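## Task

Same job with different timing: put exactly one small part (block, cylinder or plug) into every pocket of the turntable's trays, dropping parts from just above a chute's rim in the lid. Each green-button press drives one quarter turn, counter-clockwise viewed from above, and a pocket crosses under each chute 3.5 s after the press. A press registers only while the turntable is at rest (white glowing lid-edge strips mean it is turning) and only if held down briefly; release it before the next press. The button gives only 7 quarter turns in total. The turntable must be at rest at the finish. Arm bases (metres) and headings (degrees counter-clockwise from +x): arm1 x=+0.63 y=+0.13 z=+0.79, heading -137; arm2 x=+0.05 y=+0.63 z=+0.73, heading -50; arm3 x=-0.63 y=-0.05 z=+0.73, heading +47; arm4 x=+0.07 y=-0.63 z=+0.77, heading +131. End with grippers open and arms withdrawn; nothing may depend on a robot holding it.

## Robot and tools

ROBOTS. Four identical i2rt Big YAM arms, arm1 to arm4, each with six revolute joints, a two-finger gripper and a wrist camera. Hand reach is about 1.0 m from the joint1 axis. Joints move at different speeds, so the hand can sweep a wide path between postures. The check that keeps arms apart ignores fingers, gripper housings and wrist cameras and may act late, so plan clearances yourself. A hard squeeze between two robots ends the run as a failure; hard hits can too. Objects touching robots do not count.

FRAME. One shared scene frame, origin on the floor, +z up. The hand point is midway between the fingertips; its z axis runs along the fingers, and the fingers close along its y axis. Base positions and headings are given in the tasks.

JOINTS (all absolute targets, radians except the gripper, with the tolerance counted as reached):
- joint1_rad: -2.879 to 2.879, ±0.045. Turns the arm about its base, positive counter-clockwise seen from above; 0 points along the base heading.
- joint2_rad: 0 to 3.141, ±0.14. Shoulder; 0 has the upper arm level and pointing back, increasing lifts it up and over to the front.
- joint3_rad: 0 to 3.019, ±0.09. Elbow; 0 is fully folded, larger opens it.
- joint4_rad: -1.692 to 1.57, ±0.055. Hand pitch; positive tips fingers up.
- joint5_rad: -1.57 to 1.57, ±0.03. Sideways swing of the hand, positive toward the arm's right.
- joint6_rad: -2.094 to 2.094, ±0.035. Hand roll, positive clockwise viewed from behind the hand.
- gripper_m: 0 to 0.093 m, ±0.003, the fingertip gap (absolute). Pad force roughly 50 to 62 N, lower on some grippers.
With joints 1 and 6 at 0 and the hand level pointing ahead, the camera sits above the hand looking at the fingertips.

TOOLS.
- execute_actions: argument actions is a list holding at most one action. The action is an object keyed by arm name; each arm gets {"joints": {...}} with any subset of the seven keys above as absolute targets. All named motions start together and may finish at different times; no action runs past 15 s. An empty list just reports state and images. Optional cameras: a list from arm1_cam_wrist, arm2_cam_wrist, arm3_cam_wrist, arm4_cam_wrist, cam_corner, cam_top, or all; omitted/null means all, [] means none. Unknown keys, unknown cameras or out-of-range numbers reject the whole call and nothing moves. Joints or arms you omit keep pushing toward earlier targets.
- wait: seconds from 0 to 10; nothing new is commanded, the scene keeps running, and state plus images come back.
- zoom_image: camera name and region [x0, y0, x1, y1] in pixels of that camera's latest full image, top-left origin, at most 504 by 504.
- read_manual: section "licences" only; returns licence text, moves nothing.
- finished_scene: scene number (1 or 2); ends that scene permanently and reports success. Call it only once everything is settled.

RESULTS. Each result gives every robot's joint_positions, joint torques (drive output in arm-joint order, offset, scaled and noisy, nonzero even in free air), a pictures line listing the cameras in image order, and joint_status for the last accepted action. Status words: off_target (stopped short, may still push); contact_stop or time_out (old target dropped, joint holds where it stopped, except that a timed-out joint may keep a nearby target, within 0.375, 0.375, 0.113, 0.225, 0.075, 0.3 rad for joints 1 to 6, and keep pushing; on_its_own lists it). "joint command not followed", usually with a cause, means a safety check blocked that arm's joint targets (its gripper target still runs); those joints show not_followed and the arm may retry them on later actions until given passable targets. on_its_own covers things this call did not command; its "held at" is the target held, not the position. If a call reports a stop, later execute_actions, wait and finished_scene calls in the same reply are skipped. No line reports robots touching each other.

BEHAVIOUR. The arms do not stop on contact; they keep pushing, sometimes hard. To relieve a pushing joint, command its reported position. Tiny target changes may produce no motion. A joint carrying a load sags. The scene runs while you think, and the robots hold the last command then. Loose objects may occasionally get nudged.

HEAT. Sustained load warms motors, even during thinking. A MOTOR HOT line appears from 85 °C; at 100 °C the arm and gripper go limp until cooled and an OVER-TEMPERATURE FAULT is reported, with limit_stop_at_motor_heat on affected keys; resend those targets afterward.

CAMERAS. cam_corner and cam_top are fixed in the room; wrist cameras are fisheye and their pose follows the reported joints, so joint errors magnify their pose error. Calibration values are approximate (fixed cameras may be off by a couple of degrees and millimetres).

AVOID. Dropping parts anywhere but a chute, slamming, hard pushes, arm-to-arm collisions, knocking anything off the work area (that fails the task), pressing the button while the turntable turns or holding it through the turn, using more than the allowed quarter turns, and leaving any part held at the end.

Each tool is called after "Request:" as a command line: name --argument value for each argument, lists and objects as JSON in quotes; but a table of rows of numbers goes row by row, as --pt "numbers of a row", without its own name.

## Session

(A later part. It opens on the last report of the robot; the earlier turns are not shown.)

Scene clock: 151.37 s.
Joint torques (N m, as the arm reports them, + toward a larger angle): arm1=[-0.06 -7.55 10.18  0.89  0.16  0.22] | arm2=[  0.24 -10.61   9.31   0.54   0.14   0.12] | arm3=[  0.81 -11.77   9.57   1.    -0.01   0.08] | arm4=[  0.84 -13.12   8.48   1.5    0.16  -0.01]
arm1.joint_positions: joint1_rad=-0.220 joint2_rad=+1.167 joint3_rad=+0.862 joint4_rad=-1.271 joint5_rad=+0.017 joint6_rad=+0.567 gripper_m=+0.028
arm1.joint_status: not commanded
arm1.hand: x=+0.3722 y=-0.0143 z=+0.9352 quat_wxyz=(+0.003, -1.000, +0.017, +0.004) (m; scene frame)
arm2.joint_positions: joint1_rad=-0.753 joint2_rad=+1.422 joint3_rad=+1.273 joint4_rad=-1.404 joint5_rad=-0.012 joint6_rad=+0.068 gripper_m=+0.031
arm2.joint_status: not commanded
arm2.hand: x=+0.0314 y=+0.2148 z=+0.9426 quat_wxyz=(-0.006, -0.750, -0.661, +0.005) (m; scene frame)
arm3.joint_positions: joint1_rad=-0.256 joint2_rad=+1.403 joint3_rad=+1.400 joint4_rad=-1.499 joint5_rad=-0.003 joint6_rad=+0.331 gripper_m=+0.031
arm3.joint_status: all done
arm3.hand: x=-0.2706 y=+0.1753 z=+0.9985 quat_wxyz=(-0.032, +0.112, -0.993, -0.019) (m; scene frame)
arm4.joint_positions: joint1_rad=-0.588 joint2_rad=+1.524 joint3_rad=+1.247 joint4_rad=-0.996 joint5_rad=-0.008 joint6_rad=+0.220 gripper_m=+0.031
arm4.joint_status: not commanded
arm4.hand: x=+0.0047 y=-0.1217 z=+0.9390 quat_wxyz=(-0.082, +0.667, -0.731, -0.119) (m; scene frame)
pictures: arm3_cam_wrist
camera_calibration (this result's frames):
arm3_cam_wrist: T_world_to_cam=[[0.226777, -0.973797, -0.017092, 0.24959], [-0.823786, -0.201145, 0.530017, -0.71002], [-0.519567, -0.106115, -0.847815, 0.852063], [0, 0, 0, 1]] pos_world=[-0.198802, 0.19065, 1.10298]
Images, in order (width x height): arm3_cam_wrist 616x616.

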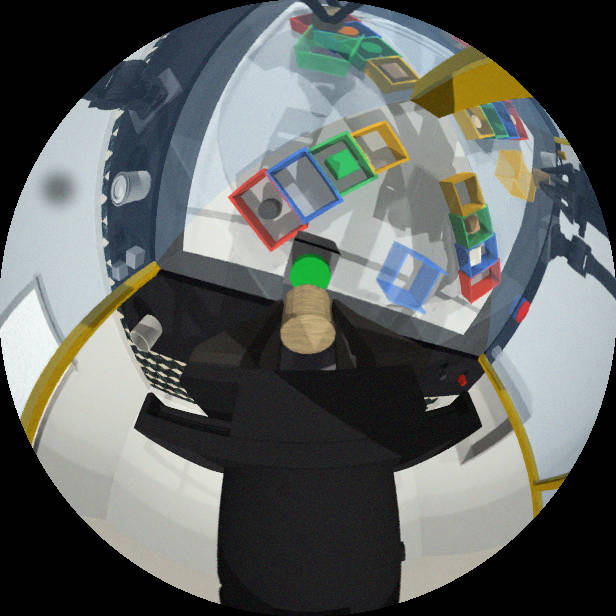

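Request:
execute_actions --actions '[{"arm3":{"joints":{"joint2_rad":1.44,"joint3_rad":1.26,"joint4_rad":-1.367}}}]' --cameras '[]'

Request:
execute_actions --actions '[{"arm3":{"joints":{"joint2_rad":1.28,"joint4_rad":-1.5}}}]' --cameras '[]'

Request:
execute_actions --actions '[{"arm3":{"joints":{"joint1_rad":-0.588,"joint2_rad":1.33,"joint3_rad":1.18,"joint4_rad":-1.395}}}]' --cameras '[]'

Request:
wait --seconds 0.6

Request:
execute_actions --actions '[{"arm3":{"joints":{"gripper_m":0.09}},"arm4":{"joints":{"gripper_m":0.09}}}]' --cameras '[]'

Request:
execute_actions --actions '[{"arm3":{"joints":{"joint2_rad":0.75,"joint3_rad":0.95,"joint4_rad":-1.65,"joint6_rad":0}},"arm4":{"joints":{"joint2_rad":0.75,"joint3_rad":0.93,"joint4_rad":-1.65,"joint6_rad":0}}}]' --cameras '[]'

Request:
execute_actions --actions '[{"arm3":{"joints":{"joint1_rad":-2.447}},"arm4":{"joints":{"joint1_rad":-2.486}}}]' --cameras '[]'

Request:
execute_actions --actions '[{"arm3":{"joints":{"joint2_rad":1.735,"joint3_rad":1.33,"joint4_rad":-1.113}},"arm4":{"joints":{"joint2_rad":1.81,"joint3_rad":1.35,"joint4_rad":-1.04}}}]' --cameras '["arm3_cam_wrist","arm4_cam_wrist","cam_top"]'

Scene clock: 169.67 s.
Joint torques (N m, as the arm reports them, + toward a larger angle): arm1=[-0.04 -7.51 10.18  0.9   0.17  0.22] | arm2=[  0.48 -10.38   9.33   0.54   0.16   0.11] | arm3=[  0.96 -10.82   7.52   1.16  -0.01   0.09] | arm4=[  0.82 -12.79   8.49   1.52   0.13   0.  ]
arm1.joint_positions: joint1_rad=-0.220 joint2_rad=+1.167 joint3_rad=+0.862 joint4_rad=-1.271 joint5_rad=+0.017 joint6_rad=+0.567 gripper_m=+0.028
arm1.joint_status: not commanded
arm1.hand: x=+0.3722 y=-0.0143 z=+0.9352 quat_wxyz=(+0.003, -1.000, +0.017, +0.004) (m; scene frame)
arm2.joint_positions: joint1_rad=-0.753 joint2_rad=+1.422 joint3_rad=+1.273 joint4_rad=-1.404 joint5_rad=-0.012 joint6_rad=+0.068 gripper_m=+0.031
arm2.joint_status: not commanded
arm2.hand: x=+0.0314 y=+0.2148 z=+0.9426 quat_wxyz=(-0.006, -0.750, -0.661, +0.005) (m; scene frame)
arm3.joint_positions: joint1_rad=-0.256 joint2_rad=+1.431 joint3_rad=+1.269 joint4_rad=-1.380 joint5_rad=-0.003 joint6_rad=+0.331 gripper_m=+0.031
arm3.joint_status: all done
arm3.hand: x=-0.2740 y=+0.1733 z=+0.9371 quat_wxyz=(-0.014, +0.112, -0.994, -0.010) (m; scene frame)
arm4.joint_positions: joint1_rad=-0.588 joint2_rad=+1.524 joint3_rad=+1.247 joint4_rad=-0.996 joint5_rad=-0.008 joint6_rad=+0.220 gripper_m=+0.031
arm4.joint_status: not commanded
arm4.hand: x=+0.0047 y=-0.1217 z=+0.9390 quat_wxyz=(-0.082, +0.667, -0.731, -0.119) (m; scene frame)
pictures: none
No camera images: the call's "cameras" was empty. Leave "cameras" out to get every camera's image.

Scene clock: 170.80 s.
Joint torques (N m, as the arm reports them, + toward a larger angle): arm1=[-0.11 -7.56 10.17  0.89  0.16  0.22] | arm2=[  0.26 -10.53   9.35   0.55   0.14   0.12] | arm3=[ 0.7  -8.35  8.11  0.18 -0.06  0.11] | arm4=[  0.74 -13.16   8.37   1.47   0.12   0.02]
arm1.joint_positions: joint1_rad=-0.220 joint2_rad=+1.167 joint3_rad=+0.862 joint4_rad=-1.271 joint5_rad=+0.017 joint6_rad=+0.567 gripper_m=+0.028
arm1.joint_status: not commanded
arm1.hand: x=+0.3722 y=-0.0143 z=+0.9352 quat_wxyz=(+0.003, -1.000, +0.017, +0.004) (m; scene frame)
arm2.joint_positions: joint1_rad=-0.753 joint2_rad=+1.422 joint3_rad=+1.273 joint4_rad=-1.404 joint5_rad=-0.012 joint6_rad=+0.068 gripper_m=+0.031
arm2.joint_status: not commanded
arm2.hand: x=+0.0314 y=+0.2148 z=+0.9426 quat_wxyz=(-0.006, -0.750, -0.661, +0.005) (m; scene frame)
arm3.joint_positions: joint1_rad=-0.256 joint2_rad=+1.276 joint3_rad=+1.256 joint4_rad=-1.490 joint5_rad=-0.003 joint6_rad=+0.331 gripper_m=+0.031
arm3.joint_status: all done
arm3.hand: x=-0.3137 y=+0.1485 z=+0.9892 quat_wxyz=(-0.029, +0.112, -0.993, -0.017) (m; scene frame)
arm4.joint_positions: joint1_rad=-0.588 joint2_rad=+1.524 joint3_rad=+1.247 joint4_rad=-0.996 joint5_rad=-0.008 joint6_rad=+0.220 gripper_m=+0.031
arm4.joint_status: not commanded
arm4.hand: x=+0.0047 y=-0.1217 z=+0.9390 quat_wxyz=(-0.082, +0.667, -0.731, -0.119) (m; scene frame)
pictures: none
No camera images: the call's "cameras" was empty. Leave "cameras" out to get every camera's image.

Scene clock: 171.80 s.
Joint torques (N m, as the arm reports them, + toward a larger angle): arm1=[-0.12 -7.47 10.2   0.9   0.17  0.22] | arm2=[  0.5  -10.64   9.34   0.58   0.15   0.12] | arm3=[  2.4  -11.04   8.35   1.06  -0.01   0.07] | arm4=[  0.92 -13.57   8.39   1.52   0.15   0.02]
arm1.joint_positions: joint1_rad=-0.220 joint2_rad=+1.167 joint3_rad=+0.862 joint4_rad=-1.271 joint5_rad=+0.017 joint6_rad=+0.567 gripper_m=+0.028
arm1.joint_status: not commanded
arm1.hand: x=+0.3722 y=-0.0143 z=+0.9352 quat_wxyz=(+0.003, -1.000, +0.017, +0.004) (m; scene frame)
arm2.joint_positions: joint1_rad=-0.753 joint2_rad=+1.422 joint3_rad=+1.273 joint4_rad=-1.404 joint5_rad=-0.012 joint6_rad=+0.068 gripper_m=+0.031
arm2.joint_status: not commanded
arm2.hand: x=+0.0314 y=+0.2148 z=+0.9426 quat_wxyz=(-0.006, -0.750, -0.661, +0.005) (m; scene frame)
arm3.joint_positions: joint1_rad=-0.594 joint2_rad=+1.340 joint3_rad=+1.175 joint4_rad=-1.407 joint5_rad=-0.003 joint6_rad=+0.332 gripper_m=+0.031
arm3.joint_status: all done
arm3.hand: x=-0.2619 y=+0.0335 z=+0.9352 quat_wxyz=(-0.001, -0.057, -0.998, -0.004) (m; scene frame)
arm4.joint_positions: joint1_rad=-0.588 joint2_rad=+1.524 joint3_rad=+1.247 joint4_rad=-0.996 joint5_rad=-0.008 joint6_rad=+0.220 gripper_m=+0.031
arm4.joint_status: not commanded
arm4.hand: x=+0.0047 y=-0.1217 z=+0.9390 quat_wxyz=(-0.082, +0.667, -0.731, -0.119) (m; scene frame)
pictures: none
No camera images: the call's "cameras" was empty. Leave "cameras" out to get every camera's image.

Scene clock: 172.40 s.
Joint torques (N m, as the arm reports them, + toward a larger angle): arm1=[-0.02 -7.57 10.18  0.9   0.17  0.22] | arm2=[  0.26 -10.68   9.34   0.54   0.16   0.1 ] | arm3=[  2.28 -11.07   8.19   0.99  -0.03   0.09] | arm4=[  1.07 -13.16   8.46   1.43   0.13   0.02]
arm1.joint_positions: joint1_rad=-0.220 joint2_rad=+1.167 joint3_rad=+0.862 joint4_rad=-1.271 joint5_rad=+0.017 joint6_rad=+0.567 gripper_m=+0.028
arm1.joint_status: not commanded
arm1.hand: x=+0.3722 y=-0.0143 z=+0.9352 quat_wxyz=(+0.003, -1.000, +0.017, +0.004) (m; scene frame)
arm2.joint_positions: joint1_rad=-0.753 joint2_rad=+1.422 joint3_rad=+1.273 joint4_rad=-1.404 joint5_rad=-0.012 joint6_rad=+0.068 gripper_m=+0.031
arm2.joint_status: not commanded
arm2.hand: x=+0.0314 y=+0.2148 z=+0.9426 quat_wxyz=(-0.006, -0.750, -0.661, +0.005) (m; scene frame)
arm3.joint_positions: joint1_rad=-0.594 joint2_rad=+1.340 joint3_rad=+1.175 joint4_rad=-1.407 joint5_rad=-0.003 joint6_rad=+0.332 gripper_m=+0.031
arm3.joint_status: all done
arm3.hand: x=-0.2619 y=+0.0335 z=+0.9352 quat_wxyz=(-0.001, -0.057, -0.998, -0.004) (m; scene frame)
arm4.joint_positions: joint1_rad=-0.588 joint2_rad=+1.524 joint3_rad=+1.247 joint4_rad=-0.996 joint5_rad=-0.008 joint6_rad=+0.220 gripper_m=+0.031
arm4.joint_status: not commanded
arm4.hand: x=+0.0047 y=-0.1217 z=+0.9390 quat_wxyz=(-0.082, +0.667, -0.731, -0.119) (m; scene frame)
wait: 0.60 s; at rest by 0.27 s
pictures: arm1_cam_wrist, arm2_cam_wrist, arm3_cam_wrist, arm4_cam_wrist, cam_corner, cam_top
camera_calibration (this result's frames):
arm1_cam_wrist: T_world_to_cam=[[0.0454452, 0.998717, 0.0223582, -0.0284914], [0.807764, -0.049906, 0.587389, -0.848567], [0.587751, -0.00863386, -0.808996, 0.659587], [0, 0, 0, 1]] pos_world=[0.299063, -0.00819899, 1.03268]
arm2_cam_wrist: T_world_to_cam=[[-0.990389, 0.137754, -0.0123597, 0.0171588], [0.105989, 0.813337, 0.572056, -0.713512], [0.0888558, 0.565249, -0.820121, 0.772652], [0, 0, 0, 1]] pos_world=[0.0239636, 0.141222, 1.04205]
arm3_cam_wrist: T_world_to_cam=[[-0.109916, -0.993933, 0.00389557, 0.00132654], [-0.805096, 0.0913298, 0.586071, -0.755139], [-0.582871, 0.0612821, -0.81025, 0.730525], [0, 0, 0, 1]] pos_world=[-0.182012, 0.0255171, 1.03447]
arm4_cam_wrist: T_world_to_cam=[[0.993691, -0.09636, -0.0573897, 0.032909], [-0.0711439, -0.937132, 0.341647, -0.429946], [-0.0867028, -0.335409, -0.938074, 0.963528], [0, 0, 0, 1]] pos_world=[0.0202512, -0.0765689, 1.05264]
Images, in order (width x height): arm1_cam_wrist 616x616, arm2_cam_wrist 616x616, arm3_cam_wrist 616x616, arm4_cam_wrist 616x616, cam_corner 896x504, cam_top 896x504.

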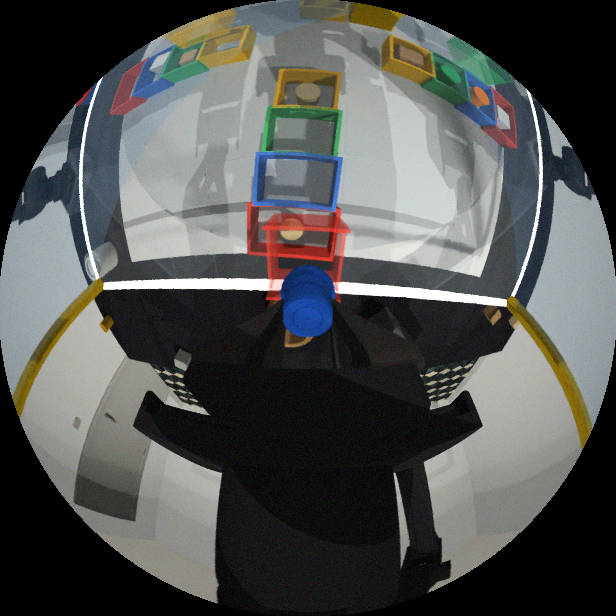

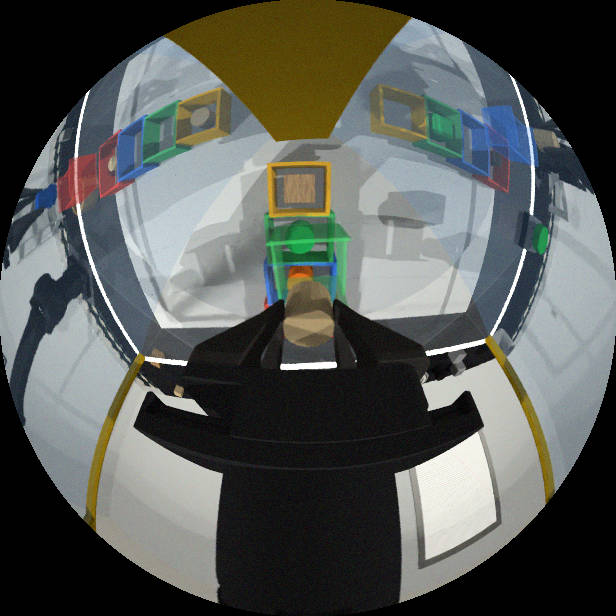

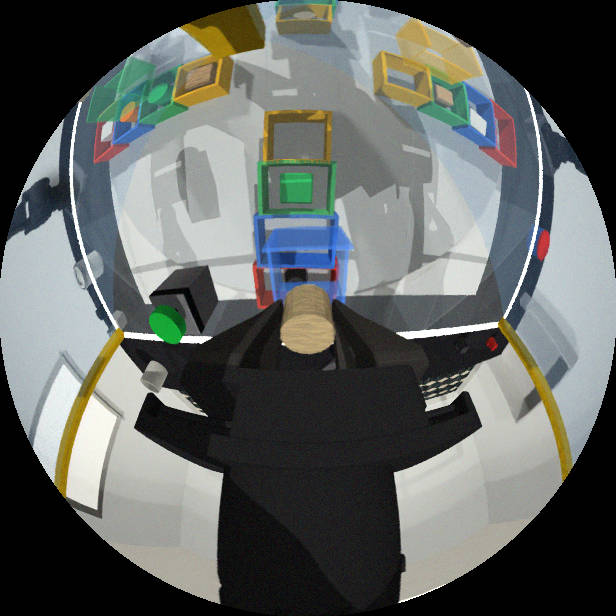

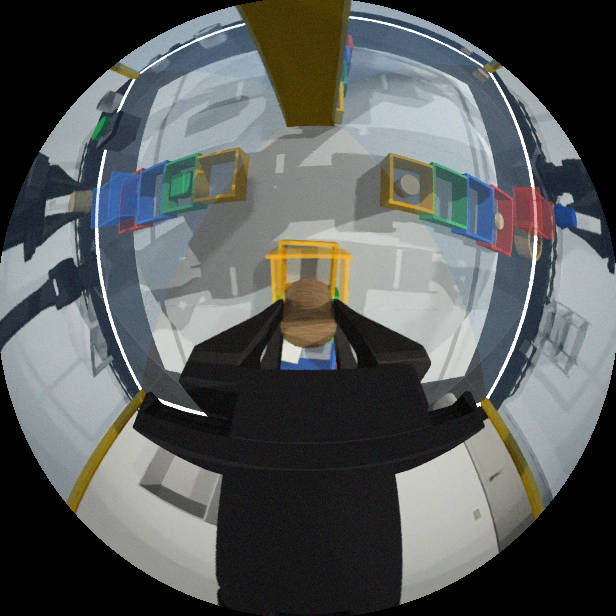

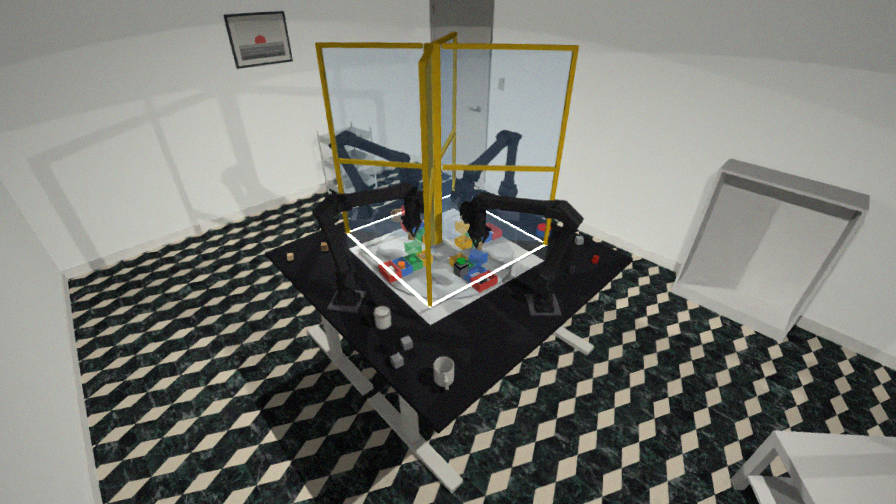

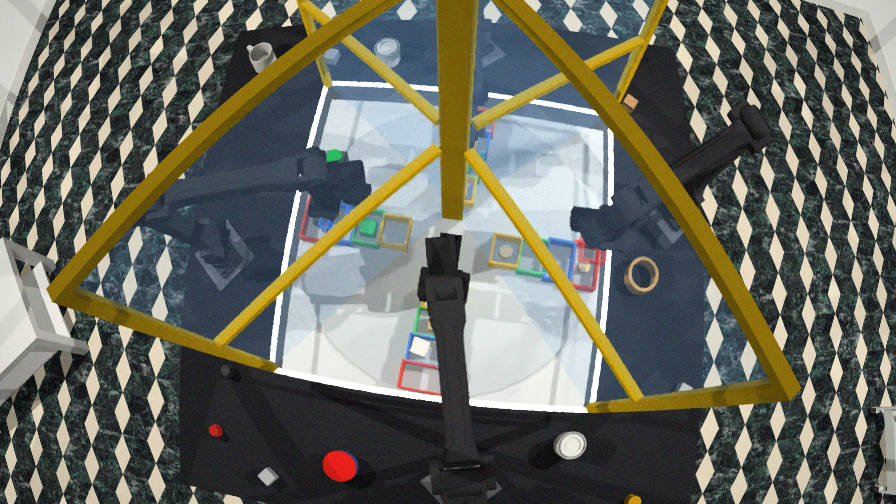

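Scene clock: 173.07 s.
Joint torques (N m, as the arm reports them, + toward a larger angle): arm1=[-0.02 -7.54 10.2   0.89  0.17  0.22] | arm2=[  0.31 -10.42   9.33   0.49   0.15   0.13] | arm3=[  1.87 -11.31   8.21   1.05  -0.06   0.09] | arm4=[  1.4  -13.45   8.29   1.46   0.13  -0.01]
arm1.joint_positions: joint1_rad=-0.220 joint2_rad=+1.167 joint3_rad=+0.862 joint4_rad=-1.271 joint5_rad=+0.017 joint6_rad=+0.567 gripper_m=+0.028
arm1.joint_status: not commanded
arm1.hand: x=+0.3722 y=-0.0143 z=+0.9352 quat_wxyz=(+0.003, -1.000, +0.017, +0.004) (m; scene frame)
arm2.joint_positions: joint1_rad=-0.753 joint2_rad=+1.422 joint3_rad=+1.273 joint4_rad=-1.404 joint5_rad=-0.012 joint6_rad=+0.068 gripper_m=+0.031
arm2.joint_status: not commanded
arm2.hand: x=+0.0314 y=+0.2148 z=+0.9426 quat_wxyz=(-0.006, -0.750, -0.661, +0.005) (m; scene frame)
arm3.joint_positions: joint1_rad=-0.594 joint2_rad=+1.340 joint3_rad=+1.175 joint4_rad=-1.407 joint5_rad=-0.003 joint6_rad=+0.332 gripper_m=+0.090
arm3.joint_status: all done
arm3.hand: x=-0.2619 y=+0.0335 z=+0.9352 quat_wxyz=(-0.001, -0.057, -0.998, -0.004) (m; scene frame)
arm4.joint_positions: joint1_rad=-0.588 joint2_rad=+1.524 joint3_rad=+1.247 joint4_rad=-0.996 joint5_rad=-0.008 joint6_rad=+0.220 gripper_m=+0.090
arm4.joint_status: all done
arm4.hand: x=+0.0047 y=-0.1217 z=+0.9390 quat_wxyz=(-0.082, +0.667, -0.731, -0.119) (m; scene frame)
pictures: none
No camera images: the call's "cameras" was empty. Leave "cameras" out to get every camera's image.

Scene clock: 174.43 s.
Joint torques (N m, as the arm reports them, + toward a larger angle): arm1=[-0.05 -7.58 10.18  0.88  0.16  0.23] | arm2=[  0.28 -10.43   9.32   0.53   0.17   0.12] | arm3=[ 1.77 -0.73  8.09  0.56 -0.04 -0.12] | arm4=[ 0.76 -1.43  7.56 -0.08  0.08 -0.21]
arm1.joint_positions: joint1_rad=-0.220 joint2_rad=+1.167 joint3_rad=+0.862 joint4_rad=-1.271 joint5_rad=+0.017 joint6_rad=+0.567 gripper_m=+0.028
arm1.joint_status: not commanded
arm1.hand: x=+0.3722 y=-0.0143 z=+0.9352 quat_wxyz=(+0.003, -1.000, +0.017, +0.004) (m; scene frame)
arm2.joint_positions: joint1_rad=-0.753 joint2_rad=+1.422 joint3_rad=+1.273 joint4_rad=-1.404 joint5_rad=-0.012 joint6_rad=+0.068 gripper_m=+0.031
arm2.joint_status: not commanded
arm2.hand: x=+0.0314 y=+0.2148 z=+0.9426 quat_wxyz=(-0.006, -0.750, -0.661, +0.005) (m; scene frame)
arm3.joint_positions: joint1_rad=-0.594 joint2_rad=+0.745 joint3_rad=+0.949 joint4_rad=-1.641 joint5_rad=-0.003 joint6_rad=+0.010 gripper_m=+0.090
arm3.joint_status: all done
arm3.hand: x=-0.4393 y=-0.0062 z=+0.9990 quat_wxyz=(-0.068, +0.104, -0.992, -0.012) (m; scene frame)
arm4.joint_positions: joint1_rad=-0.588 joint2_rad=+0.745 joint3_rad=+0.934 joint4_rad=-1.639 joint5_rad=-0.008 joint6_rad=+0.011 gripper_m=+0.090
arm4.joint_status: all done
arm4.hand: x=+0.0445 y=-0.4358 z=+1.0337 quat_wxyz=(-0.036, +0.746, -0.663, -0.044) (m; scene frame)
pictures: none
No camera images: the call's "cameras" was empty. Leave "cameras" out to get every camera's image.

Scene clock: 176.37 s.
Joint torques (N m, as the arm reports them, + toward a larger angle): arm1=[-0.04 -7.57 10.2   0.89  0.16  0.22] | arm2=[  0.21 -10.45   9.29   0.58   0.16   0.11] | arm3=[ 0.97 -0.92  8.1   0.38 -0.05 -0.07] | arm4=[ 0.75 -1.68  7.52 -0.07  0.07 -0.16]
arm1.joint_positions: joint1_rad=-0.220 joint2_rad=+1.167 joint3_rad=+0.862 joint4_rad=-1.271 joint5_rad=+0.017 joint6_rad=+0.567 gripper_m=+0.028
arm1.joint_status: not commanded
arm1.hand: x=+0.3722 y=-0.0143 z=+0.9352 quat_wxyz=(+0.003, -1.000, +0.017, +0.004) (m; scene frame)
arm2.joint_positions: joint1_rad=-0.753 joint2_rad=+1.422 joint3_rad=+1.273 joint4_rad=-1.404 joint5_rad=-0.012 joint6_rad=+0.068 gripper_m=+0.031
arm2.joint_status: not commanded
arm2.hand: x=+0.0314 y=+0.2148 z=+0.9426 quat_wxyz=(-0.006, -0.750, -0.661, +0.005) (m; scene frame)
arm3.joint_positions: joint1_rad=-2.438 joint2_rad=+0.747 joint3_rad=+0.949 joint4_rad=-1.641 joint5_rad=-0.003 joint6_rad=+0.008 gripper_m=+0.090
arm3.joint_status: all done
arm3.hand: x=-0.6418 y=-0.2453 z=+0.9967 quat_wxyz=(-0.046, -0.727, -0.683, +0.044) (m; scene frame)
arm4.joint_positions: joint1_rad=-2.483 joint2_rad=+0.745 joint3_rad=+0.934 joint4_rad=-1.639 joint5_rad=-0.008 joint6_rad=+0.009 gripper_m=+0.090
arm4.joint_status: all done
arm4.hand: x=+0.2607 y=-0.6655 z=+1.0363 quat_wxyz=(-0.063, -0.102, -0.993, +0.005) (m; scene frame)
pictures: none
No camera images: the call's "cameras" was empty. Leave "cameras" out to get every camera's image.

Scene clock: 178.03 s.
Joint torques (N m, as the arm reports them, + toward a larger angle): arm1=[-0.08 -7.56 10.19  0.9   0.16  0.23] | arm2=[  0.37 -10.47   9.29   0.54   0.16   0.11] | arm3=[  0.49 -17.5    8.24   1.16  -0.05  -0.06] | arm4=[  0.53 -17.5    8.32   0.61   0.09  -0.17]
arm1.joint_positions: joint1_rad=-0.220 joint2_rad=+1.167 joint3_rad=+0.862 joint4_rad=-1.271 joint5_rad=+0.017 joint6_rad=+0.567 gripper_m=+0.028
arm1.joint_status: not commanded
arm1.hand: x=+0.3722 y=-0.0143 z=+0.9352 quat_wxyz=(+0.003, -1.000, +0.017, +0.004) (m; scene frame)
arm2.joint_positions: joint1_rad=-0.753 joint2_rad=+1.422 joint3_rad=+1.273 joint4_rad=-1.404 joint5_rad=-0.012 joint6_rad=+0.068 gripper_m=+0.031
arm2.joint_status: not commanded
arm2.hand: x=+0.0314 y=+0.2148 z=+0.9426 quat_wxyz=(-0.006, -0.750, -0.661, +0.005) (m; scene frame)
arm3.joint_positions: joint1_rad=-2.438 joint2_rad=+1.744 joint3_rad=+1.317 joint4_rad=-1.125 joint5_rad=-0.003 joint6_rad=+0.008 gripper_m=+0.090
arm3.joint_status: all done
arm3.hand: x=-0.6581 y=-0.5533 z=+0.8117 quat_wxyz=(-0.007, -0.729, -0.685, +0.002) (m; scene frame)
arm4.joint_positions: joint1_rad=-2.483 joint2_rad=+1.830 joint3_rad=+1.329 joint4_rad=-1.054 joint5_rad=-0.008 joint6_rad=+0.009 gripper_m=+0.090
arm4.joint_status: all done
arm4.hand: x=+0.5847 y=-0.7312 z=+0.8235 quat_wxyz=(-0.011, -0.102, -0.995, +0.000) (m; scene frame)
pictures: arm3_cam_wrist, arm4_cam_wrist, cam_top
camera_calibration (this result's frames):
arm3_cam_wrist: T_world_to_cam=[[-0.998202, 0.0596158, 0.00621127, -0.628522], [0.0522755, 0.815198, 0.576818, 0.0240797], [0.029324, 0.576105, -0.816849, 1.12861], [0, 0, 0, 1]] pos_world=[-0.661746, -0.632356, 0.911915]
arm4_cam_wrist: T_world_to_cam=[[-0.216399, -0.976268, 0.00851137, -0.59887], [-0.79956, 0.18222, 0.572276, 0.134072], [-0.560246, 0.117035, -0.820017, 1.21155], [0, 0, 0, 1]] pos_world=[0.65637, -0.750882, 0.921863]
Images, in order (width x height): arm3_cam_wrist 616x616, arm4_cam_wrist 616x616, cam_top 896x504.

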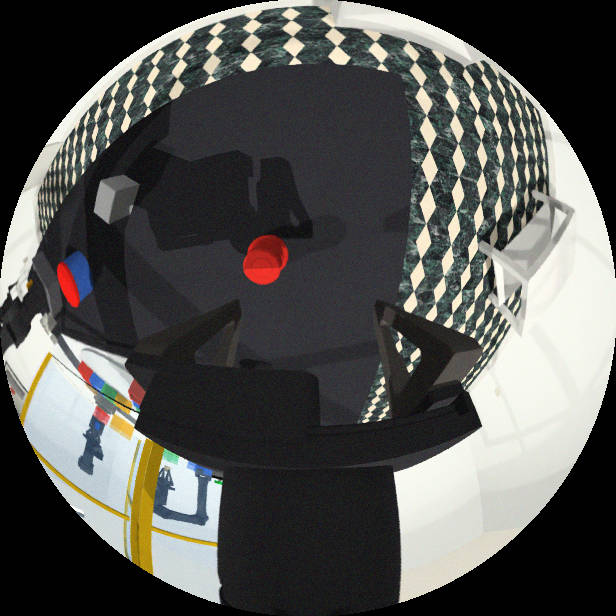

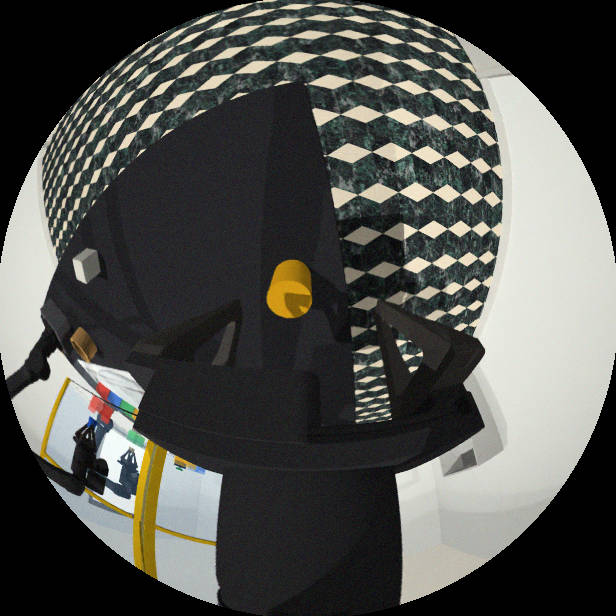

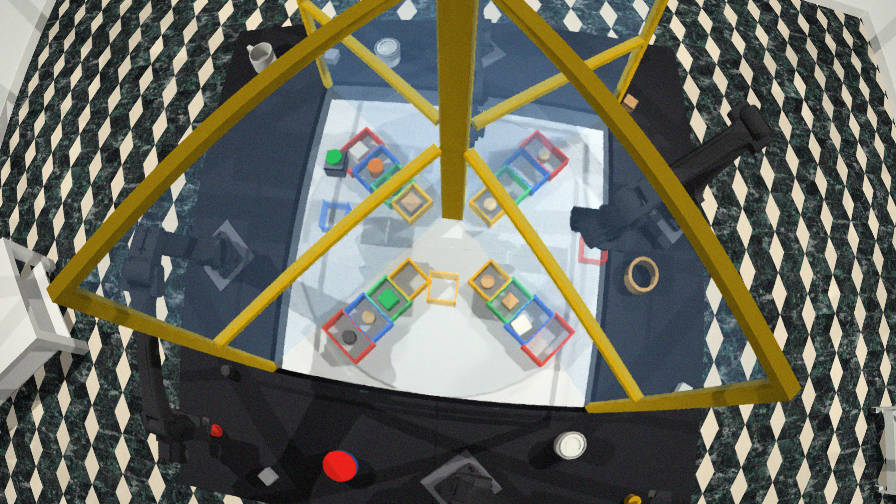

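Request:
execute_actions --actions '[{"arm3":{"joints":{"joint1_rad":-2.357}},"arm4":{"joints":{"joint1_rad":-2.448}}}]' --cameras '[]'

Request:
execute_actions --actions '[{"arm3":{"joints":{"joint2_rad":1.857,"joint3_rad":1.29,"joint4_rad":-0.975}},"arm4":{"joints":{"joint2_rad":1.882,"joint3_rad":1.232,"joint4_rad":-0.892}}}]' --cameras '["arm3_cam_wrist","arm4_cam_wrist"]'

Scene clock: 185.80 s.
Joint torques (N m, as the arm reports them, + toward a larger angle): arm1=[ 0.   -7.53 10.2   0.89  0.17  0.23] | arm2=[  0.12 -10.57   9.34   0.52   0.14   0.12] | arm3=[  1.15 -17.61   8.09   1.13  -0.05  -0.08] | arm4=[  0.95 -17.37   8.15   0.79   0.11  -0.19]
arm1.joint_positions: joint1_rad=-0.220 joint2_rad=+1.167 joint3_rad=+0.862 joint4_rad=-1.271 joint5_rad=+0.017 joint6_rad=+0.567 gripper_m=+0.028
arm1.joint_status: not commanded
arm1.hand: x=+0.3722 y=-0.0143 z=+0.9352 quat_wxyz=(+0.003, -1.000, +0.017, +0.004) (m; scene frame)
arm2.joint_positions: joint1_rad=-0.753 joint2_rad=+1.422 joint3_rad=+1.273 joint4_rad=-1.404 joint5_rad=-0.012 joint6_rad=+0.068 gripper_m=+0.031
arm2.joint_status: not commanded
arm2.hand: x=+0.0314 y=+0.2148 z=+0.9426 quat_wxyz=(-0.006, -0.750, -0.661, +0.005) (m; scene frame)
arm3.joint_positions: joint1_rad=-2.351 joint2_rad=+1.744 joint3_rad=+1.317 joint4_rad=-1.125 joint5_rad=-0.003 joint6_rad=+0.008 gripper_m=+0.090
arm3.joint_status: all done
arm3.hand: x=-0.6140 y=-0.5538 z=+0.8119 quat_wxyz=(-0.007, -0.698, -0.716, +0.002) (m; scene frame)
arm4.joint_positions: joint1_rad=-2.447 joint2_rad=+1.830 joint3_rad=+1.329 joint4_rad=-1.054 joint5_rad=-0.008 joint6_rad=+0.009 gripper_m=+0.090
arm4.joint_status: all done
arm4.hand: x=+0.5881 y=-0.7125 z=+0.8234 quat_wxyz=(-0.011, -0.084, -0.996, +0.000) (m; scene frame)
pictures: none
No camera images: the call's "cameras" was empty. Leave "cameras" out to get every camera's image.

Scene clock: 186.83 s.
Joint torques (N m, as the arm reports them, + toward a larger angle): arm1=[-0.08 -7.53 10.19  0.89  0.16  0.23] | arm2=[  0.35 -10.78   9.33   0.52   0.16   0.11] | arm3=[  0.86 -18.25   7.14   1.16  -0.08  -0.06] | arm4=[  0.78 -16.93   6.58   0.78   0.1   -0.18]
arm1.joint_positions: joint1_rad=-0.220 joint2_rad=+1.167 joint3_rad=+0.862 joint4_rad=-1.271 joint5_rad=+0.017 joint6_rad=+0.567 gripper_m=+0.028
arm1.joint_status: not commanded
arm1.hand: x=+0.3722 y=-0.0143 z=+0.9352 quat_wxyz=(+0.003, -1.000, +0.017, +0.004) (m; scene frame)
arm2.joint_positions: joint1_rad=-0.753 joint2_rad=+1.422 joint3_rad=+1.273 joint4_rad=-1.404 joint5_rad=-0.012 joint6_rad=+0.068 gripper_m=+0.031
arm2.joint_status: not commanded
arm2.hand: x=+0.0314 y=+0.2148 z=+0.9426 quat_wxyz=(-0.006, -0.750, -0.661, +0.005) (m; scene frame)
arm3.joint_positions: joint1_rad=-2.351 joint2_rad=+1.869 joint3_rad=+1.283 joint4_rad=-0.988 joint5_rad=-0.003 joint6_rad=+0.008 gripper_m=+0.090
arm3.joint_status: all done
arm3.hand: x=-0.6135 y=-0.5627 z=+0.7399 quat_wxyz=(+0.000, -0.698, -0.716, -0.005) (m; scene frame)
arm4.joint_positions: joint1_rad=-2.447 joint2_rad=+1.894 joint3_rad=+1.225 joint4_rad=-0.906 joint5_rad=-0.008 joint6_rad=+0.009 gripper_m=+0.090
arm4.joint_status: all done
arm4.hand: x=+0.5702 y=-0.7100 z=+0.7586 quat_wxyz=(-0.001, -0.085, -0.996, -0.001) (m; scene frame)
pictures: arm3_cam_wrist, arm4_cam_wrist
camera_calibration (this result's frames):
arm3_cam_wrist: T_world_to_cam=[[-0.999606, -0.0275198, 0.00544906, -0.632289], [-0.0189063, 0.804328, 0.593885, 0.00842138], [-0.0207264, 0.593549, -0.804531, 1.04404], [0, 0, 0, 1]] pos_world=[-0.610242, -0.643861, 0.838405]
arm4_cam_wrist: T_world_to_cam=[[-0.180809, -0.983475, 0.00918186, -0.606657], [-0.793906, 0.151455, 0.588876, 0.118093], [-0.580535, 0.0991843, -0.808172, 1.13764], [0, 0, 0, 1]] pos_world=[0.644508, -0.727355, 0.855439]
Images, in order (width x height): arm3_cam_wrist 616x616, arm4_cam_wrist 616x616.

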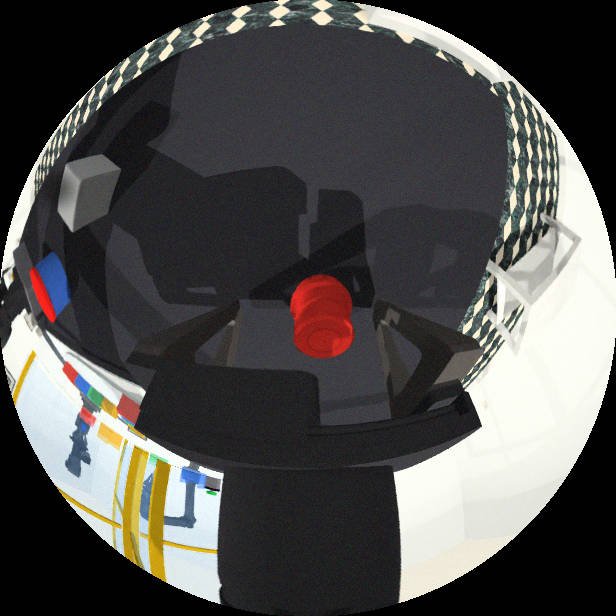

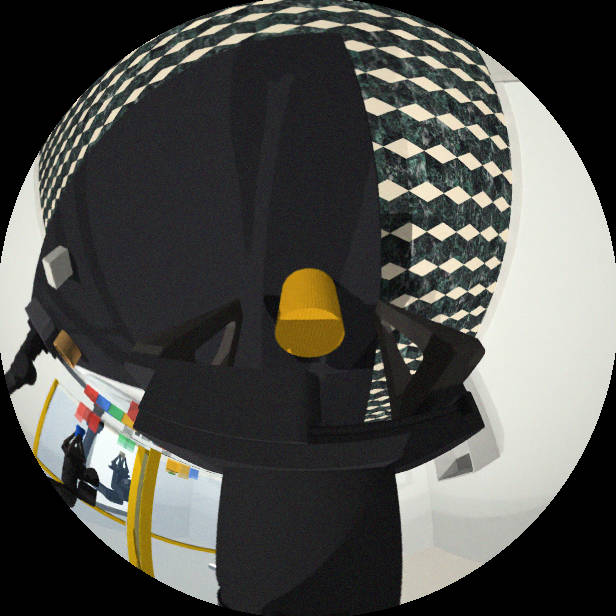

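Request:
execute_actions --actions '[{"arm3":{"joints":{"gripper_m":0.015}},"arm4":{"joints":{"gripper_m":0.02}}}]' --cameras '[]'

Request:
execute_actions --actions '[{"arm3":{"joints":{"joint2_rad":0.75,"joint3_rad":0.97,"joint4_rad":-1.65}},"arm4":{"joints":{"joint2_rad":0.75,"joint3_rad":0.93,"joint4_rad":-1.65}}}]' --cameras '[]'

Request:
execute_actions --actions '[{"arm3":{"joints":{"joint1_rad":-0.255,"joint6_rad":0.34}},"arm4":{"joints":{"joint1_rad":-0.587,"joint6_rad":0.23}}}]' --cameras '[]'

Request:
execute_actions --actions '[{"arm3":{"joints":{"joint2_rad":1.2,"joint3_rad":1.42,"joint4_rad":-1.55}},"arm4":{"joints":{"joint2_rad":1.25,"joint3_rad":1.4,"joint4_rad":-1.2}}}]' --cameras '[]'

Request:
execute_actions --actions '[{"arm3":{"joints":{"joint2_rad":1.4,"joint4_rad":-1.49}},"arm4":{"joints":{"joint2_rad":1.5,"joint3_rad":1.26,"joint4_rad":-0.99}}}]' --cameras '["arm3_cam_wrist","arm4_cam_wrist"]'

Scene clock: 198.43 s.
Joint torques (N m, as the arm reports them, + toward a larger angle): arm1=[-0.11 -7.61 10.18  0.89  0.16  0.22] | arm2=[  0.29 -10.46   9.3    0.55   0.15   0.13] | arm3=[  1.07 -18.23   7.01   1.09  -0.06  -0.07] | arm4=[  0.48 -17.19   6.64   0.79   0.12  -0.16]
arm1.joint_positions: joint1_rad=-0.220 joint2_rad=+1.167 joint3_rad=+0.862 joint4_rad=-1.271 joint5_rad=+0.017 joint6_rad=+0.567 gripper_m=+0.028
arm1.joint_status: not commanded
arm1.hand: x=+0.3722 y=-0.0143 z=+0.9352 quat_wxyz=(+0.003, -1.000, +0.017, +0.004) (m; scene frame)
arm2.joint_positions: joint1_rad=-0.753 joint2_rad=+1.422 joint3_rad=+1.273 joint4_rad=-1.404 joint5_rad=-0.012 joint6_rad=+0.068 gripper_m=+0.031
arm2.joint_status: not commanded
arm2.hand: x=+0.0314 y=+0.2148 z=+0.9426 quat_wxyz=(-0.006, -0.750, -0.661, +0.005) (m; scene frame)
arm3.joint_positions: joint1_rad=-2.351 joint2_rad=+1.869 joint3_rad=+1.283 joint4_rad=-0.988 joint5_rad=-0.003 joint6_rad=+0.008 gripper_m=+0.032
arm3.joint_status: gripper_m off_target (ended at +0.032, target +0.015)
arm3.hand: x=-0.6135 y=-0.5627 z=+0.7399 quat_wxyz=(+0.001, -0.698, -0.716, -0.005) (m; scene frame)
arm4.joint_positions: joint1_rad=-2.447 joint2_rad=+1.894 joint3_rad=+1.225 joint4_rad=-0.906 joint5_rad=-0.008 joint6_rad=+0.008 gripper_m=+0.038
arm4.joint_status: gripper_m off_target (ended at +0.038, target +0.020)
arm4.hand: x=+0.5702 y=-0.7100 z=+0.7586 quat_wxyz=(-0.001, -0.084, -0.996, -0.001) (m; scene frame)
pictures: none
No camera images: the call's "cameras" was empty. Leave "cameras" out to get every camera's image.

Scene clock: 200.00 s.
Joint torques (N m, as the arm reports them, + toward a larger angle): arm1=[-0.12 -7.56 10.19  0.89  0.16  0.22] | arm2=[  0.13 -10.52   9.34   0.56   0.15   0.12] | arm3=[ 1.2  -0.81  8.18  0.46 -0.08 -0.06] | arm4=[ 0.86 -1.84  8.08 -0.11  0.09 -0.2 ]
arm1.joint_positions: joint1_rad=-0.220 joint2_rad=+1.167 joint3_rad=+0.862 joint4_rad=-1.271 joint5_rad=+0.017 joint6_rad=+0.567 gripper_m=+0.028
arm1.joint_status: not commanded
arm1.hand: x=+0.3722 y=-0.0143 z=+0.9352 quat_wxyz=(+0.003, -1.000, +0.017, +0.004) (m; scene frame)
arm2.joint_positions: joint1_rad=-0.753 joint2_rad=+1.422 joint3_rad=+1.273 joint4_rad=-1.404 joint5_rad=-0.012 joint6_rad=+0.068 gripper_m=+0.031
arm2.joint_status: not commanded
arm2.hand: x=+0.0314 y=+0.2148 z=+0.9426 quat_wxyz=(-0.006, -0.750, -0.661, +0.005) (m; scene frame)
arm3.joint_positions: joint1_rad=-2.351 joint2_rad=+0.746 joint3_rad=+0.968 joint4_rad=-1.640 joint5_rad=-0.003 joint6_rad=+0.008 gripper_m=+0.032
arm3.joint_status: all done
arm3.hand: x=-0.6246 y=-0.2486 z=+1.0045 quat_wxyz=(-0.055, -0.697, -0.714, +0.049) (m; scene frame)
arm4.joint_positions: joint1_rad=-2.447 joint2_rad=+0.749 joint3_rad=+0.928 joint4_rad=-1.639 joint5_rad=-0.008 joint6_rad=+0.008 gripper_m=+0.038
arm4.joint_status: all done
arm4.hand: x=+0.2613 y=-0.6585 z=+1.0335 quat_wxyz=(-0.059, -0.084, -0.995, +0.003) (m; scene frame)
pictures: none
No camera images: the call's "cameras" was empty. Leave "cameras" out to get every camera's image.

Scene clock: 202.03 s.
Joint torques (N m, as the arm reports them, + toward a larger angle): arm1=[-0.06 -7.5  10.18  0.91  0.16  0.23] | arm2=[  0.47 -10.56   9.34   0.57   0.16   0.11] | arm3=[ 2.08 -0.92  8.12  0.41  0.03  0.06] | arm4=[ 1.24 -2.01  7.8  -0.07  0.12  0.04]
arm1.joint_positions: joint1_rad=-0.220 joint2_rad=+1.167 joint3_rad=+0.862 joint4_rad=-1.271 joint5_rad=+0.017 joint6_rad=+0.567 gripper_m=+0.028
arm1.joint_status: not commanded
arm1.hand: x=+0.3722 y=-0.0143 z=+0.9352 quat_wxyz=(+0.003, -1.000, +0.017, +0.004) (m; scene frame)
arm2.joint_positions: joint1_rad=-0.753 joint2_rad=+1.422 joint3_rad=+1.273 joint4_rad=-1.404 joint5_rad=-0.012 joint6_rad=+0.068 gripper_m=+0.031
arm2.joint_status: not commanded
arm2.hand: x=+0.0314 y=+0.2148 z=+0.9426 quat_wxyz=(-0.006, -0.750, -0.661, +0.005) (m; scene frame)
arm3.joint_positions: joint1_rad=-0.263 joint2_rad=+0.748 joint3_rad=+0.968 joint4_rad=-1.640 joint5_rad=-0.004 joint6_rad=+0.330 gripper_m=+0.032
arm3.joint_status: all done
arm3.hand: x=-0.4606 y=+0.0557 z=+1.0064 quat_wxyz=(-0.069, +0.109, -0.991, -0.037) (m; scene frame)
arm4.joint_positions: joint1_rad=-0.590 joint2_rad=+0.749 joint3_rad=+0.928 joint4_rad=-1.639 joint5_rad=-0.008 joint6_rad=+0.219 gripper_m=+0.038
arm4.joint_status: all done
arm4.hand: x=+0.0449 y=-0.4364 z=+1.0309 quat_wxyz=(-0.029, +0.673, -0.738, -0.043) (m; scene frame)
pictures: none
No camera images: the call's "cameras" was empty. Leave "cameras" out to get every camera's image.

Scene clock: 203.30 s.
Joint torques (N m, as the arm reports them, + toward a larger angle): arm1=[-0.13 -7.48 10.19  0.9   0.17  0.22] | arm2=[  0.45 -10.6    9.34   0.52   0.16   0.12] | arm3=[ 1.91 -8.69 12.38  1.27  0.04  0.08] | arm4=[  1.09 -10.71  13.24   1.73   0.12   0.03]
arm1.joint_positions: joint1_rad=-0.220 joint2_rad=+1.167 joint3_rad=+0.862 joint4_rad=-1.271 joint5_rad=+0.017 joint6_rad=+0.567 gripper_m=+0.028
arm1.joint_status: not commanded
arm1.hand: x=+0.3722 y=-0.0143 z=+0.9352 quat_wxyz=(+0.003, -1.000, +0.017, +0.004) (m; scene frame)
arm2.joint_positions: joint1_rad=-0.753 joint2_rad=+1.422 joint3_rad=+1.273 joint4_rad=-1.404 joint5_rad=-0.012 joint6_rad=+0.068 gripper_m=+0.031
arm2.joint_status: not commanded
arm2.hand: x=+0.0314 y=+0.2148 z=+0.9426 quat_wxyz=(-0.006, -0.750, -0.661, +0.005) (m; scene frame)
arm3.joint_positions: joint1_rad=-0.263 joint2_rad=+1.208 joint3_rad=+1.360 joint4_rad=-1.558 joint5_rad=-0.004 joint6_rad=+0.331 gripper_m=+0.032
arm3.joint_status: all done
arm3.hand: x=-0.3167 y=+0.1435 z=+1.0534 quat_wxyz=(-0.076, +0.109, -0.990, -0.040) (m; scene frame)
arm4.joint_positions: joint1_rad=-0.590 joint2_rad=+1.258 joint3_rad=+1.332 joint4_rad=-1.218 joint5_rad=-0.008 joint6_rad=+0.220 gripper_m=+0.038
arm4.joint_status: all done
arm4.hand: x=+0.0121 y=-0.1790 z=+1.0831 quat_wxyz=(-0.119, +0.659, -0.722, -0.171) (m; scene frame)
pictures: none
No camera images: the call's "cameras" was empty. Leave "cameras" out to get every camera's image.

Scene clock: 204.53 s.
Joint torques (N m, as the arm reports them, + toward a larger angle): arm1=[-0.11 -7.5  10.2   0.88  0.17  0.23] | arm2=[  0.22 -10.72   9.33   0.56   0.17   0.13] | arm3=[  1.93 -11.44  11.04   1.07   0.03   0.08] | arm4=[  0.41 -14.46   9.11   1.48   0.13   0.  ]
arm1.joint_positions: joint1_rad=-0.220 joint2_rad=+1.167 joint3_rad=+0.862 joint4_rad=-1.271 joint5_rad=+0.017 joint6_rad=+0.567 gripper_m=+0.028
arm1.joint_status: not commanded
arm1.hand: x=+0.3722 y=-0.0143 z=+0.9352 quat_wxyz=(+0.003, -1.000, +0.017, +0.004) (m; scene frame)
arm2.joint_positions: joint1_rad=-0.753 joint2_rad=+1.422 joint3_rad=+1.273 joint4_rad=-1.404 joint5_rad=-0.012 joint6_rad=+0.068 gripper_m=+0.031
arm2.joint_status: not commanded
arm2.hand: x=+0.0314 y=+0.2148 z=+0.9426 quat_wxyz=(-0.006, -0.750, -0.661, +0.005) (m; scene frame)
arm3.joint_positions: joint1_rad=-0.263 joint2_rad=+1.406 joint3_rad=+1.380 joint4_rad=-1.500 joint5_rad=-0.004 joint6_rad=+0.331 gripper_m=+0.032
arm3.joint_status: all done
arm3.hand: x=-0.2733 y=+0.1703 z=+0.9894 quat_wxyz=(-0.021, +0.109, -0.994, -0.014) (m; scene frame)
arm4.joint_positions: joint1_rad=-0.590 joint2_rad=+1.520 joint3_rad=+1.242 joint4_rad=-1.008 joint5_rad=-0.008 joint6_rad=+0.220 gripper_m=+0.038
arm4.joint_status: all done
arm4.hand: x=+0.0061 y=-0.1263 z=+0.9381 quat_wxyz=(-0.078, +0.667, -0.732, -0.114) (m; scene frame)
pictures: arm3_cam_wrist, arm4_cam_wrist
camera_calibration (this result's frames):
arm3_cam_wrist: T_world_to_cam=[[0.219554, -0.975544, -0.0104774, 0.236953], [-0.813786, -0.189052, 0.549556, -0.727089], [-0.538097, -0.112131, -0.835391, 0.826057], [0, 0, 0, 1]] pos_world=[-0.19922, 0.186327, 1.09214]
arm4_cam_wrist: T_world_to_cam=[[0.993628, -0.0986556, -0.0545004, 0.0280461], [-0.0731989, -0.932548, 0.353549, -0.444413], [-0.0857038, -0.347306, -0.933827, 0.955719], [0, 0, 0, 1]] pos_world=[0.0215108, -0.0797418, 1.05113]
Images, in order (width x height): arm3_cam_wrist 616x616, arm4_cam_wrist 616x616.

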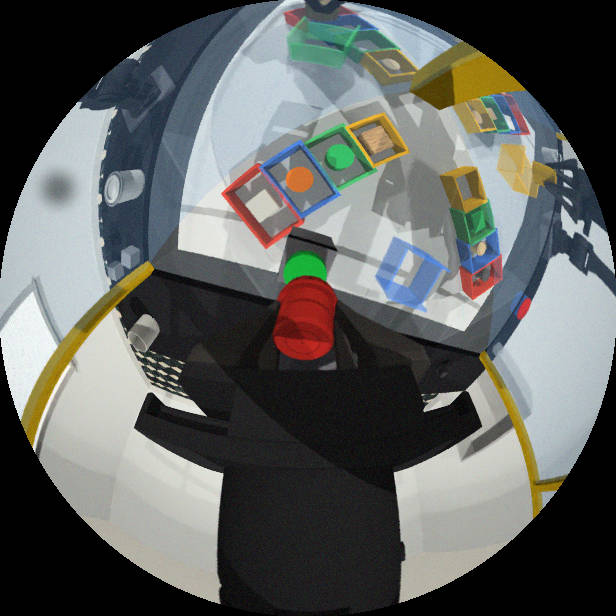

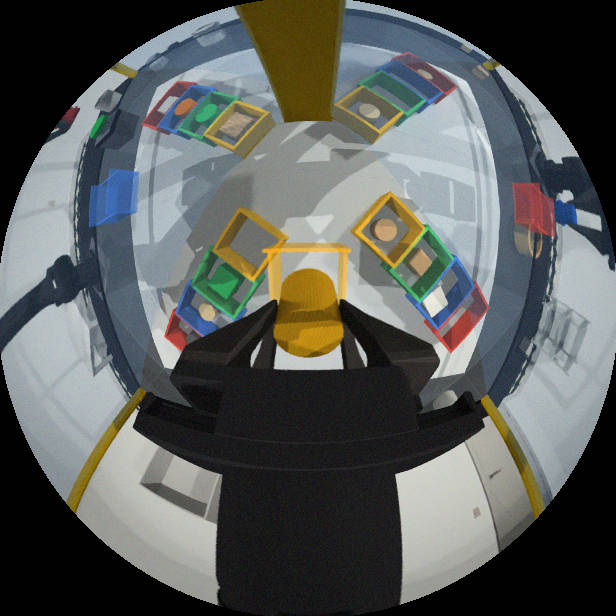

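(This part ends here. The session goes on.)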